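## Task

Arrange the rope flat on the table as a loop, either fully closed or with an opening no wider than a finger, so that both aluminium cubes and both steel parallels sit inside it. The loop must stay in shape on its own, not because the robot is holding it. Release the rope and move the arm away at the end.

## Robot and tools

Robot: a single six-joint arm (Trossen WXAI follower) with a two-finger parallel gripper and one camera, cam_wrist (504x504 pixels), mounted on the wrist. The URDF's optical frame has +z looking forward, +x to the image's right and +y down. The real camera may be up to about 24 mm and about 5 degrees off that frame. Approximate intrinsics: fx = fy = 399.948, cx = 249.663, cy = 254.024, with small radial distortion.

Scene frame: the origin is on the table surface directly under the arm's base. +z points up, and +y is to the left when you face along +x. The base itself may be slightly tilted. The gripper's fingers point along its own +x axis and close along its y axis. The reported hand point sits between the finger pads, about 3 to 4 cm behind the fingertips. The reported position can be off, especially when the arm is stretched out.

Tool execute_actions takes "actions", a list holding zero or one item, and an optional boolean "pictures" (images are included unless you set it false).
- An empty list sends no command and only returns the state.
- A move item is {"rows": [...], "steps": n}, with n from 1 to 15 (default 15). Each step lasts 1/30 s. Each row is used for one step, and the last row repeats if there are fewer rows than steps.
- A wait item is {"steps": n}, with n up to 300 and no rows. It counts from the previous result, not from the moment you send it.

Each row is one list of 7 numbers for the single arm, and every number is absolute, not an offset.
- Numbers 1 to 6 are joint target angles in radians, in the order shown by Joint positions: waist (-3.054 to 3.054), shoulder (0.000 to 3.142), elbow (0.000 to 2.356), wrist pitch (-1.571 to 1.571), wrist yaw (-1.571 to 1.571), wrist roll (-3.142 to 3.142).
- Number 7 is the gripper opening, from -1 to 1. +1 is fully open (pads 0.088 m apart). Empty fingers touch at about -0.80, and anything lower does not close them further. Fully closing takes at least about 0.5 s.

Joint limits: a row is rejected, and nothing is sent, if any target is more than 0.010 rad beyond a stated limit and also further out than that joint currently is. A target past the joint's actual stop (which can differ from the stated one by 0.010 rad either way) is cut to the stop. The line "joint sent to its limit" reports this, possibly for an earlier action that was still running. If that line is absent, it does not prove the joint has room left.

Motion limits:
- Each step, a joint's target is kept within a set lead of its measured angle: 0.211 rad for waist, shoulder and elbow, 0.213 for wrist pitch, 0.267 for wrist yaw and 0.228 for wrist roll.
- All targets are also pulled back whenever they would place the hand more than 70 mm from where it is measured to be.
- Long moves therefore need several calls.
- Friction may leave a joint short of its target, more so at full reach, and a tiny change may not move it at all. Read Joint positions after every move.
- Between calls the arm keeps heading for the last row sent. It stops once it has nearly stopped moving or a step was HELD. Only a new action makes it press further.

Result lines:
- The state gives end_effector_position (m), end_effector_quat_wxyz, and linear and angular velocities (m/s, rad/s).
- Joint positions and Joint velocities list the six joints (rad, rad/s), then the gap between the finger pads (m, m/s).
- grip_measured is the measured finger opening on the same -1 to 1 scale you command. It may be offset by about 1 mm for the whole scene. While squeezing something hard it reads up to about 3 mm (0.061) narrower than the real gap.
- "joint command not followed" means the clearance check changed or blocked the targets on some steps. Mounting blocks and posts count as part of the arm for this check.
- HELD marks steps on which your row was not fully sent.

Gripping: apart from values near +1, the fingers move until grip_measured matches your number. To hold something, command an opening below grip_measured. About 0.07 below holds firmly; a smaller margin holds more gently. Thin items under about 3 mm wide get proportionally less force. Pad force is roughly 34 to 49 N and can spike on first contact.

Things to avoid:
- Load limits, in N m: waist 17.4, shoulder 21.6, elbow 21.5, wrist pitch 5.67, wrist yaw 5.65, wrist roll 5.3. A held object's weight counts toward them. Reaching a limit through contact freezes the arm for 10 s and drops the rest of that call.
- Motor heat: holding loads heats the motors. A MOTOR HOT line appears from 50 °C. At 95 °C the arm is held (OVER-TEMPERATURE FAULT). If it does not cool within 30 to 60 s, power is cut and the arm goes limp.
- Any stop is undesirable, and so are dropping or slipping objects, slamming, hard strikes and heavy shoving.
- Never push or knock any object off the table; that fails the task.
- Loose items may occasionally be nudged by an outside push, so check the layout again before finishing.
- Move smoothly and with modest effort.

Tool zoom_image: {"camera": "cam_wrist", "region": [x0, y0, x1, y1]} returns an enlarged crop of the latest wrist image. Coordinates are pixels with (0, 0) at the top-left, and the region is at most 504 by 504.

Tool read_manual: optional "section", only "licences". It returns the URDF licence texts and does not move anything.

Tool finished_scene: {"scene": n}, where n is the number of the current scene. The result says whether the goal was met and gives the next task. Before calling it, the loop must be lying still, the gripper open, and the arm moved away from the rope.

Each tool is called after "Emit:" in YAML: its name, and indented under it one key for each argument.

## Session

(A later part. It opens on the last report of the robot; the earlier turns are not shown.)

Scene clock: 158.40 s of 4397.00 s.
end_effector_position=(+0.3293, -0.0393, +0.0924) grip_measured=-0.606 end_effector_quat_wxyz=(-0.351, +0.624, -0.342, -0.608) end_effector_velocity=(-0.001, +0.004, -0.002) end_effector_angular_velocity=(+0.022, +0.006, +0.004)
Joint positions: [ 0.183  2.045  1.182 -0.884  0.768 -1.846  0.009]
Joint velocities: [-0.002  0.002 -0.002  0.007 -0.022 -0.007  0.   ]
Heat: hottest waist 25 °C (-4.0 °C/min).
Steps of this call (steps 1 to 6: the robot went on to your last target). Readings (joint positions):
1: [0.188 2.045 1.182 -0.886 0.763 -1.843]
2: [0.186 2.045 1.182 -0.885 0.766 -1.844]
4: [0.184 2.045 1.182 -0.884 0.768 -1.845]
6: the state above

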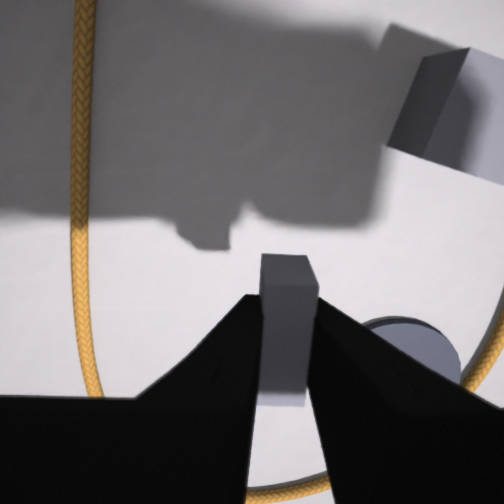

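Emit:
execute_actions:
  actions:
    - {"rows":[[0.168,2.054,1.17,-0.853,0.771,-1.87,-0.71],[0.155,2.06,1.158,-0.822,0.773,-1.89,-0.71],[0.142,2.066,1.146,-0.79,0.775,-1.9,-0.71],[0.129,2.072,1.134,-0.76,0.776,-1.92,-0.71],[0.116,2.078,1.122,-0.73,0.778,-1.94,-0.71],[0.103,2.084,1.11,-0.7,0.78,-1.95,-0.71],[0.09,2.09,1.1,-0.67,0.781,-1.97,-0.71]]}
  pictures: false

Emit:
execute_actions:
  actions:
    - {"rows":[[0.09,2.09,1.1,-0.67,0.781,-1.97,-0.25],[0.09,2.09,1.1,-0.67,0.781,-1.97,-0.25],[0.09,2.09,1.1,-0.67,0.781,-1.97,-0.25],[0.09,2.09,1.1,-0.67,0.781,-1.97,-0.25],[0.09,2.09,1.1,-0.67,0.781,-1.97,-0.25],[0.09,2.09,1.1,-0.67,0.781,-1.97,-0.25],[0.24,2.03,1.24,-1.02,0.76,-1.9,-0.25]]}
  pictures: false

Emit:
execute_actions:
  actions:
    - {"rows":[[0.708,2.73,1.622,-1.04,0.567,-2.0,-0.25]]}
  pictures: false

Emit:
execute_actions:
  actions:
    - {"steps":15}

Scene clock: 167.60 s of 4397.00 s.
end_effector_position=(+0.3329, -0.0410, +0.0507) grip_measured=-0.606 end_effector_quat_wxyz=(-0.358, +0.622, -0.345, -0.605) end_effector_velocity=(+0.008, -0.003, +0.002) end_effector_angular_velocity=(-0.002, -0.032, -0.027)
Joint positions: [ 0.09   2.084  1.107 -0.673  0.779 -1.965  0.009]
Joint velocities: [-0.002 -0.007  0.002  0.037  0.007 -0.007 -0.   ]
Heat: hottest waist 26 °C (-1.0 °C/min).
Steps of this call (steps 1 to 15: the robot went on to your last target; steps 16 to 90: nothing new was sent; then 5.70 s passed at rest; steps 91 to 105: all 15 steps of this action). Readings (joint positions):
91: [0.182 2.045 1.182 -0.880 0.768 -1.851]
92: [0.180 2.046 1.179 -0.864 0.768 -1.861]
94: [0.164 2.049 1.167 -0.815 0.770 -1.885]
98: [0.113 2.071 1.127 -0.713 0.776 -1.942]
105: the state above

Scene clock: 168.10 s of 4397.00 s.
end_effector_position=(+0.3295, -0.0372, +0.1220) grip_measured=-0.254 end_effector_quat_wxyz=(-0.310, +0.653, -0.298, -0.624) end_effector_velocity=(-0.033, -0.027, -0.017) end_effector_angular_velocity=(-0.058, +0.172, +0.073)
Joint positions: [ 0.25   2.025  1.238 -1.002  0.763 -1.906  0.027]
Joint velocities: [-0.066 -0.002 -0.007 -0.183  0.007  0.007  0.001]
Heat: hottest waist 26 °C (-1.0 °C/min).
Steps of this call (steps 1 to 15: all 15 steps of this action). Readings (joint positions):
1: [0.090 2.084 1.107 -0.672 0.779 -1.965]
2: [0.090 2.084 1.107 -0.672 0.779 -1.966]
4: [0.090 2.084 1.107 -0.672 0.779 -1.966]
8: [0.128 2.079 1.154 -0.794 0.776 -1.938]
15: the state above

Scene clock: 168.60 s of 4397.00 s.
end_effector_position=(+0.3076, +0.2039, +0.1472) grip_measured=-0.253 end_effector_quat_wxyz=(-0.134, +0.727, -0.076, -0.669) end_effector_velocity=(-0.265, +0.215, -0.409) end_effector_angular_velocity=(-0.896, +0.635, +0.894)
Joint positions: [ 0.72   2.627  1.62  -1.032  0.569 -1.994  0.027]
Joint velocities: [ 0.208  1.35  -0.002 -0.037 -0.081 -0.022 -0.   ]
Heat: hottest waist 26 °C (-1.0 °C/min).
Steps of this call (steps 1 to 15: all 15 steps of this action). Readings (joint positions):
1: [0.255 2.046 1.258 -1.025 0.743 -1.916]
2: [0.277 2.076 1.292 -1.032 0.710 -1.934]
4: [0.348 2.156 1.377 -1.022 0.657 -1.955]
8: [0.513 2.311 1.526 -1.029 0.606 -1.979]
15: the state above

Scene clock: 169.10 s of 4397.00 s.
end_effector_position=(+0.2904, +0.2116, +0.1108) grip_measured=-0.253 end_effector_quat_wxyz=(-0.087, +0.710, -0.086, -0.694) end_effector_velocity=(-0.002, +0.001, +0.001) end_effector_angular_velocity=(+0.012, +0.020, +0.007)
Joint positions: [ 0.709  2.728  1.62  -1.04   0.566 -1.997  0.027]
Joint velocities: [-0.002 -0.002  0.002 -0.007 -0.022 -0.007 -0.   ]
Heat: hottest waist 26 °C (-1.0 °C/min).
Steps of this call (steps 1 to 15: the robot went on to your last target). Readings (joint positions):
1: [0.724 2.667 1.620 -1.035 0.567 -1.995]
2: [0.723 2.699 1.618 -1.038 0.565 -1.995]
4: [0.716 2.733 1.613 -1.041 0.565 -1.996]
8: [0.709 2.729 1.618 -1.041 0.566 -1.997]
15: the state above

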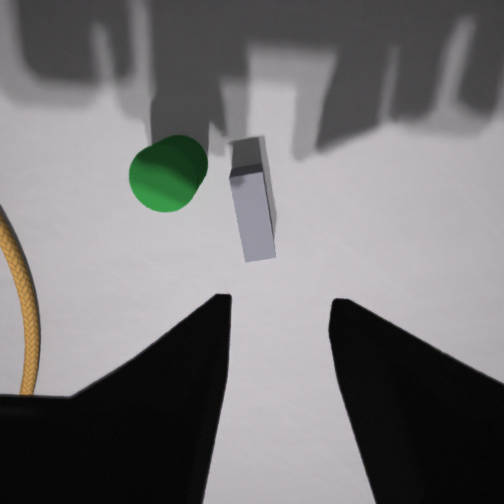

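Emit:
execute_actions:
  actions:
    - {"rows":[[0.7,2.73,1.59,-1.0,0.572,-2.1,-0.3],[0.69,2.735,1.57,-0.97,0.577,-2.18,-0.3],[0.68,2.74,1.55,-0.94,0.582,-2.22,-0.3],[0.67,2.745,1.53,-0.91,0.588,-2.23,-0.3],[0.656,2.752,1.5,-0.87,0.595,-2.24,-0.3]]}

Scene clock: 175.63 s of 4397.00 s.
end_effector_position=(+0.2882, +0.2095, +0.0728) grip_measured=-0.297 end_effector_quat_wxyz=(-0.027, +0.717, -0.021, -0.697) end_effector_velocity=(-0.003, -0.001, -0.001) end_effector_angular_velocity=(+0.009, +0.025, +0.051)
Joint positions: [ 0.656  2.745  1.509 -0.872  0.593 -2.235  0.024]
Joint velocities: [-0.007 -0.002 -0.002 -0.007 -0.022 -0.051 -0.   ]
Heat: hottest waist 26 °C (+0.0 °C/min).
Steps of this call (steps 1 to 15: the robot went on to your last target; steps 16 to 90: nothing new was sent; then 3.03 s passed at rest; steps 91 to 105: all 15 steps of this action). Readings (joint positions):
91: [0.709 2.728 1.617 -1.033 0.567 -2.020]
92: [0.708 2.728 1.609 -1.014 0.568 -2.066]
94: [0.700 2.728 1.584 -0.966 0.576 -2.150]
98: [0.665 2.738 1.524 -0.894 0.589 -2.219]
105: the state above

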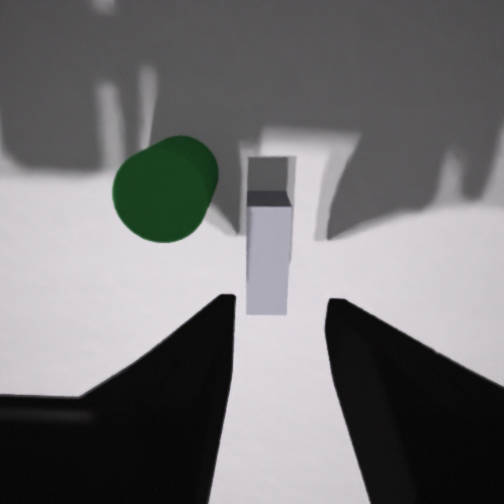

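Emit:
execute_actions:
  actions:
    - {"rows":[[0.66,2.725,1.465,-0.85,0.595,-2.24,-0.3],[0.66,2.725,1.465,-0.85,0.595,-2.24,-0.3],[0.66,2.725,1.465,-0.85,0.595,-2.24,-0.3],[0.66,2.725,1.465,-0.85,0.595,-2.24,-0.3],[0.652,2.737,1.452,-0.83,0.599,-2.25,-0.3],[0.644,2.743,1.44,-0.805,0.603,-2.25,-0.3],[0.637,2.75,1.427,-0.785,0.607,-2.26,-0.3],[0.63,2.757,1.415,-0.765,0.61,-2.27,-0.3]]}

Scene clock: 181.43 s of 4397.00 s.
end_effector_position=(+0.2802, +0.2057, +0.0520) grip_measured=-0.297 end_effector_quat_wxyz=(-0.026, +0.718, -0.019, -0.696) end_effector_velocity=(+0.002, -0.001, -0.000) end_effector_angular_velocity=(+0.005, -0.013, +0.011)
Joint positions: [ 0.633  2.746  1.425 -0.77   0.607 -2.266  0.024]
Joint velocities: [-0.002 -0.007 -0.012  0.022  0.007 -0.022 -0.   ]
Heat: hottest waist 27 °C (+1.0 °C/min).
Steps of this call (steps 1 to 15: the robot went on to your last target; steps 16 to 90: nothing new was sent; then 2.30 s passed at rest; steps 91 to 105: all 15 steps of this action). Readings (joint positions):
91: [0.656 2.744 1.504 -0.865 0.593 -2.237]
92: [0.656 2.740 1.496 -0.859 0.593 -2.237]
94: [0.658 2.736 1.484 -0.858 0.593 -2.237]
98: [0.652 2.736 1.452 -0.804 0.601 -2.252]
105: the state above

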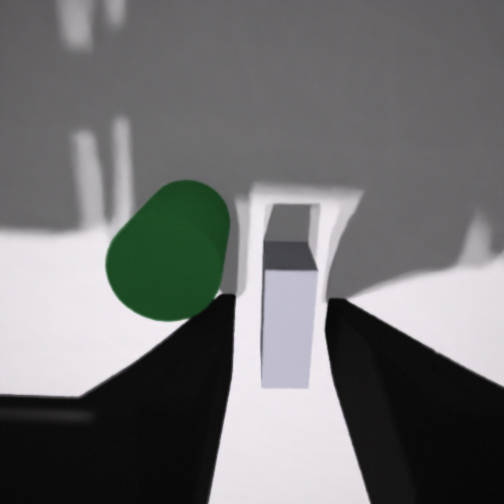

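Emit:
execute_actions:
  actions:
    - {"rows":[[0.622,2.765,1.408,-0.75,0.612,-2.27,-0.42],[0.622,2.765,1.408,-0.75,0.612,-2.27,-0.42],[0.622,2.765,1.408,-0.75,0.612,-2.27,-0.42],[0.622,2.765,1.408,-0.75,0.612,-2.27,-0.42],[0.622,2.765,1.408,-0.75,0.612,-2.27,-0.42],[0.622,2.765,1.408,-0.75,0.612,-2.27,-0.42],[0.622,2.765,1.408,-0.75,0.612,-2.27,-0.42],[0.622,2.765,1.408,-0.75,0.612,-2.27,-0.55],[0.622,2.765,1.408,-0.75,0.612,-2.27,-0.62],[0.622,2.765,1.408,-0.75,0.612,-2.27,-0.71]]}
  pictures: false

Emit:
execute_actions:
  actions:
    - {"rows":[[0.7,2.7,1.59,-1.03,0.57,-2.2,-0.71]],"steps":10}
  pictures: false

Emit:
execute_actions:
  actions:
    - {"rows":[[0.67,2.65,1.54,-1.01,0.583,-2.15,-0.71],[0.64,2.595,1.49,-0.995,0.596,-2.1,-0.71],[0.61,2.54,1.44,-0.98,0.609,-2.05,-0.71],[0.58,2.49,1.39,-0.96,0.622,-2.0,-0.71],[0.55,2.44,1.34,-0.94,0.635,-1.96,-0.71],[0.525,2.39,1.295,-0.925,0.648,-1.91,-0.71],[0.495,2.335,1.245,-0.91,0.661,-1.86,-0.71],[0.465,2.285,1.195,-0.89,0.674,-1.81,-0.71],[0.435,2.23,1.145,-0.87,0.687,-1.76,-0.71],[0.405,2.18,1.1,-0.855,0.7,-1.72,-0.71],[0.375,2.13,1.05,-0.84,0.713,-1.67,-0.71],[0.35,2.078,1.0,-0.82,0.726,-1.62,-0.71]]}
  pictures: false

Emit:
execute_actions:
  actions:
    - {"steps":6}

Scene clock: 197.03 s of 4397.00 s.
end_effector_position=(+0.2799, +0.2061, +0.0477) grip_measured=-0.607 end_effector_quat_wxyz=(-0.028, +0.718, -0.021, -0.695) end_effector_velocity=(-0.001, -0.002, -0.002) end_effector_angular_velocity=(-0.013, +0.003, +0.012)
Joint positions: [ 0.627  2.753  1.418 -0.752  0.61  -2.267  0.009]
Joint velocities: [-0.002  0.002 -0.002 -0.007  0.007 -0.007  0.   ]
Heat: hottest waist 27 °C (+2.0 °C/min).
Steps of this call (steps 1 to 15: the robot went on to your last target; steps 16 to 90: nothing new was sent; then 12.10 s passed at rest; steps 91 to 105: all 15 steps of this action). Readings (joint positions):
91: [0.633 2.747 1.424 -0.763 0.608 -2.267]
92: [0.632 2.747 1.422 -0.758 0.609 -2.267]
94: [0.630 2.750 1.421 -0.755 0.609 -2.267]
98: [0.627 2.753 1.418 -0.752 0.609 -2.267]
105: the state above

Scene clock: 197.37 s of 4397.00 s.
end_effector_position=(+0.2932, +0.2059, +0.1158) grip_measured=-0.607 end_effector_quat_wxyz=(-0.023, +0.721, -0.015, -0.692) end_effector_velocity=(-0.009, -0.020, -0.006) end_effector_angular_velocity=(-0.059, +0.075, +0.024)
Joint positions: [ 0.706  2.692  1.59  -1.02   0.575 -2.205  0.009]
Joint velocities: [-0.027 -0.002 -0.002 -0.095 -0.007  0.007 -0.   ]
Heat: hottest waist 27 °C (+2.0 °C/min).
Steps of this call (steps 1 to 10: all 10 steps of this action). Readings (joint positions):
1: [0.631 2.750 1.445 -0.801 0.604 -2.253]
2: [0.642 2.750 1.480 -0.874 0.593 -2.238]
4: [0.674 2.737 1.530 -0.958 0.581 -2.219]
8: [0.706 2.696 1.586 -1.011 0.576 -2.206]
10: the state above

Scene clock: 197.87 s of 4397.00 s.
end_effector_position=(+0.2850, +0.0212, +0.0930) grip_measured=-0.606 end_effector_quat_wxyz=(-0.342, +0.629, -0.331, -0.615) end_effector_velocity=(-0.066, -0.101, -0.052) end_effector_angular_velocity=(+0.021, +0.064, -0.672)
Joint positions: [ 0.352  2.1    1.041 -0.84   0.721 -1.656  0.009]
Joint velocities: [-0.261 -0.388 -0.466  0.227  0.051  0.388 -0.   ]
Heat: hottest waist 27 °C (+2.0 °C/min).
Steps of this call (steps 1 to 15: all 15 steps of this action). Readings (joint positions):
1: [0.704 2.688 1.584 -1.018 0.575 -2.193]
2: [0.697 2.675 1.564 -1.008 0.575 -2.167]
4: [0.662 2.617 1.489 -0.991 0.589 -2.094]
8: [0.536 2.414 1.313 -0.927 0.644 -1.919]
15: the state above

Scene clock: 198.07 s of 4397.00 s.
end_effector_position=(+0.2791, +0.0198, +0.0895) grip_measured=-0.606 end_effector_quat_wxyz=(-0.350, +0.623, -0.341, -0.611) end_effector_velocity=(-0.007, -0.002, +0.001) end_effector_angular_velocity=(+0.008, +0.000, -0.036)
Joint positions: [ 0.349  2.089  1.01  -0.823  0.722 -1.626  0.009]
Joint velocities: [ 0.002 -0.027 -0.032  0.007 -0.007  0.037 -0.   ]
Heat: hottest waist 27 °C (+2.0 °C/min).
Steps of this call (steps 1 to 6: the robot went on to your last target). Readings (joint positions):
1: [0.347 2.093 1.029 -0.832 0.722 -1.645]
2: [0.346 2.091 1.023 -0.828 0.722 -1.638]
4: [0.348 2.090 1.014 -0.825 0.722 -1.630]
6: the state above

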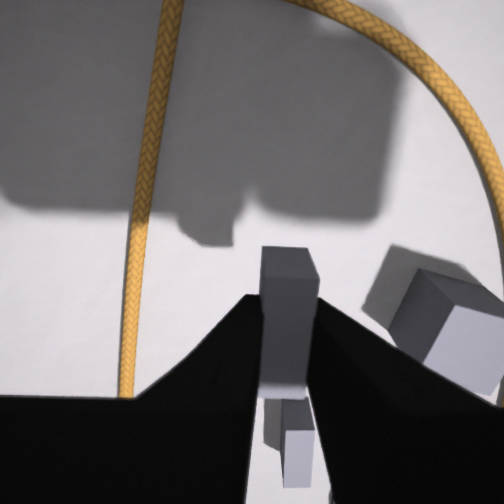

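Emit:
execute_actions:
  actions:
    - {"rows":[[0.335,2.086,0.988,-0.787,0.73,-1.64,-0.71],[0.32,2.094,0.975,-0.753,0.735,-1.66,-0.71],[0.305,2.102,0.963,-0.72,0.739,-1.68,-0.71],[0.29,2.11,0.95,-0.687,0.743,-1.7,-0.71],[0.275,2.12,0.938,-0.653,0.748,-1.72,-0.71],[0.26,2.128,0.925,-0.62,0.752,-1.74,-0.71],[0.244,2.137,0.91,-0.59,0.756,-1.76,-0.71]]}
  pictures: false

Emit:
execute_actions:
  actions:
    - {"rows":[[0.244,2.137,0.91,-0.59,0.756,-1.76,-0.35],[0.244,2.137,0.91,-0.59,0.756,-1.76,-0.35],[0.244,2.137,0.91,-0.59,0.756,-1.76,-0.35],[0.244,2.137,0.91,-0.59,0.756,-1.76,-0.35],[0.244,2.137,0.91,-0.59,0.756,-1.76,-0.35],[0.244,2.137,0.91,-0.59,0.756,-1.76,-0.35],[0.35,2.078,1.0,-0.82,0.726,-1.62,-0.35]],"steps":13}
  pictures: false

Emit:
execute_actions:
  actions:
    - {"rows":[[0.7,1.3,1.4,-1.55,0.45,-0.4,1]]}
  pictures: false

Emit:
execute_actions:
  actions:
    - {"steps":15}

Scene clock: 210.73 s of 4397.00 s.
end_effector_position=(+0.2788, +0.0170, +0.0466) grip_measured=-0.606 end_effector_quat_wxyz=(-0.353, +0.622, -0.344, -0.608) end_effector_velocity=(+0.001, -0.001, -0.003) end_effector_angular_velocity=(-0.004, -0.006, +0.008)
Joint positions: [ 0.245  2.131  0.917 -0.593  0.753 -1.755  0.009]
Joint velocities: [-0.007  0.002 -0.007  0.022  0.007 -0.022 -0.   ]
Heat: hottest waist 27 °C (+2.0 °C/min).
Steps of this call (steps 1 to 30: the robot went on to your last target; steps 31 to 90: nothing new was sent; then 9.17 s passed at rest; steps 91 to 105: all 15 steps of this action). Readings (joint positions):
91: [0.348 2.085 1.007 -0.815 0.724 -1.624]
92: [0.345 2.085 1.002 -0.797 0.726 -1.632]
94: [0.329 2.088 0.985 -0.747 0.732 -1.660]
98: [0.269 2.115 0.941 -0.635 0.748 -1.728]
105: the state above

Scene clock: 211.17 s of 4397.00 s.
end_effector_position=(+0.2789, +0.0202, +0.0892) grip_measured=-0.355 end_effector_quat_wxyz=(-0.353, +0.628, -0.339, -0.605) end_effector_velocity=(+0.018, -0.020, +0.046) end_effector_angular_velocity=(-0.003, -0.031, -0.094)
Joint positions: [ 0.353  2.081  0.994 -0.8    0.731 -1.633  0.022]
Joint velocities: [ 0.042 -0.085  0.125 -0.212  0.007  0.125  0.002]
Heat: hottest waist 27 °C (+2.0 °C/min).
Steps of this call (steps 1 to 13: all 13 steps of this action). Readings (joint positions):
1: [0.245 2.131 0.917 -0.593 0.753 -1.755]
2: [0.245 2.131 0.917 -0.593 0.753 -1.756]
4: [0.245 2.131 0.917 -0.592 0.753 -1.756]
8: [0.275 2.122 0.947 -0.704 0.745 -1.693]
13: the state above

Scene clock: 211.67 s of 4397.00 s.
end_effector_position=(+0.2397, -0.0466, +0.3255) grip_measured=+0.991 end_effector_quat_wxyz=(+0.669, -0.453, +0.302, +0.505) end_effector_velocity=(-0.325, -0.503, +0.164) end_effector_angular_velocity=(+0.991, +0.470, -1.792)
Joint positions: [ 0.695  1.526  1.38  -1.412  0.46  -0.963  0.088]
Joint velocities: [ 0.081 -1.756  0.232 -1.473 -0.095  1.883  0.009]
Heat: hottest waist 27 °C (+2.0 °C/min).
Steps of this call (steps 1 to 15: all 15 steps of this action). Readings (joint positions):
1: [0.360 2.065 1.012 -0.830 0.705 -1.604]
2: [0.383 2.049 1.031 -0.872 0.656 -1.567]
4: [0.449 1.994 1.085 -0.938 0.591 -1.493]
8: [0.584 1.860 1.226 -1.073 0.517 -1.342]
15: the state above

Scene clock: 212.17 s of 4397.00 s.
end_effector_position=(+0.2020, -0.1063, +0.3414) grip_measured=+1.000 end_effector_quat_wxyz=(+0.801, -0.221, +0.396, +0.391) end_effector_velocity=(-0.002, -0.001, -0.000) end_effector_angular_velocity=(+0.023, +0.029, -0.038)
Joint positions: [ 0.697  1.302  1.408 -1.548  0.452 -0.408  0.088]
Joint velocities: [-0.002 -0.002  0.002 -0.007 -0.007  0.051  0.   ]
Heat: hottest waist 27 °C (+2.0 °C/min).
Steps of this call (steps 1 to 15: the robot went on to your last target). Readings (joint positions):
1: [0.697 1.465 1.386 -1.457 0.458 -0.897]
2: [0.697 1.409 1.388 -1.490 0.456 -0.828]
4: [0.697 1.328 1.402 -1.526 0.456 -0.691]
8: [0.697 1.296 1.410 -1.543 0.453 -0.471]
15: the state above

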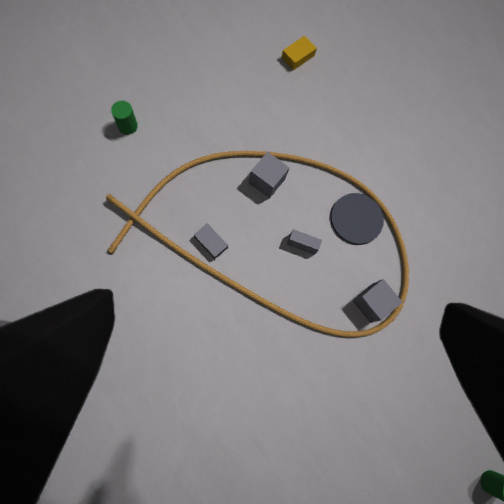

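Emit:
finished_scene:
  scene: 2

The scene is finished: the task was done.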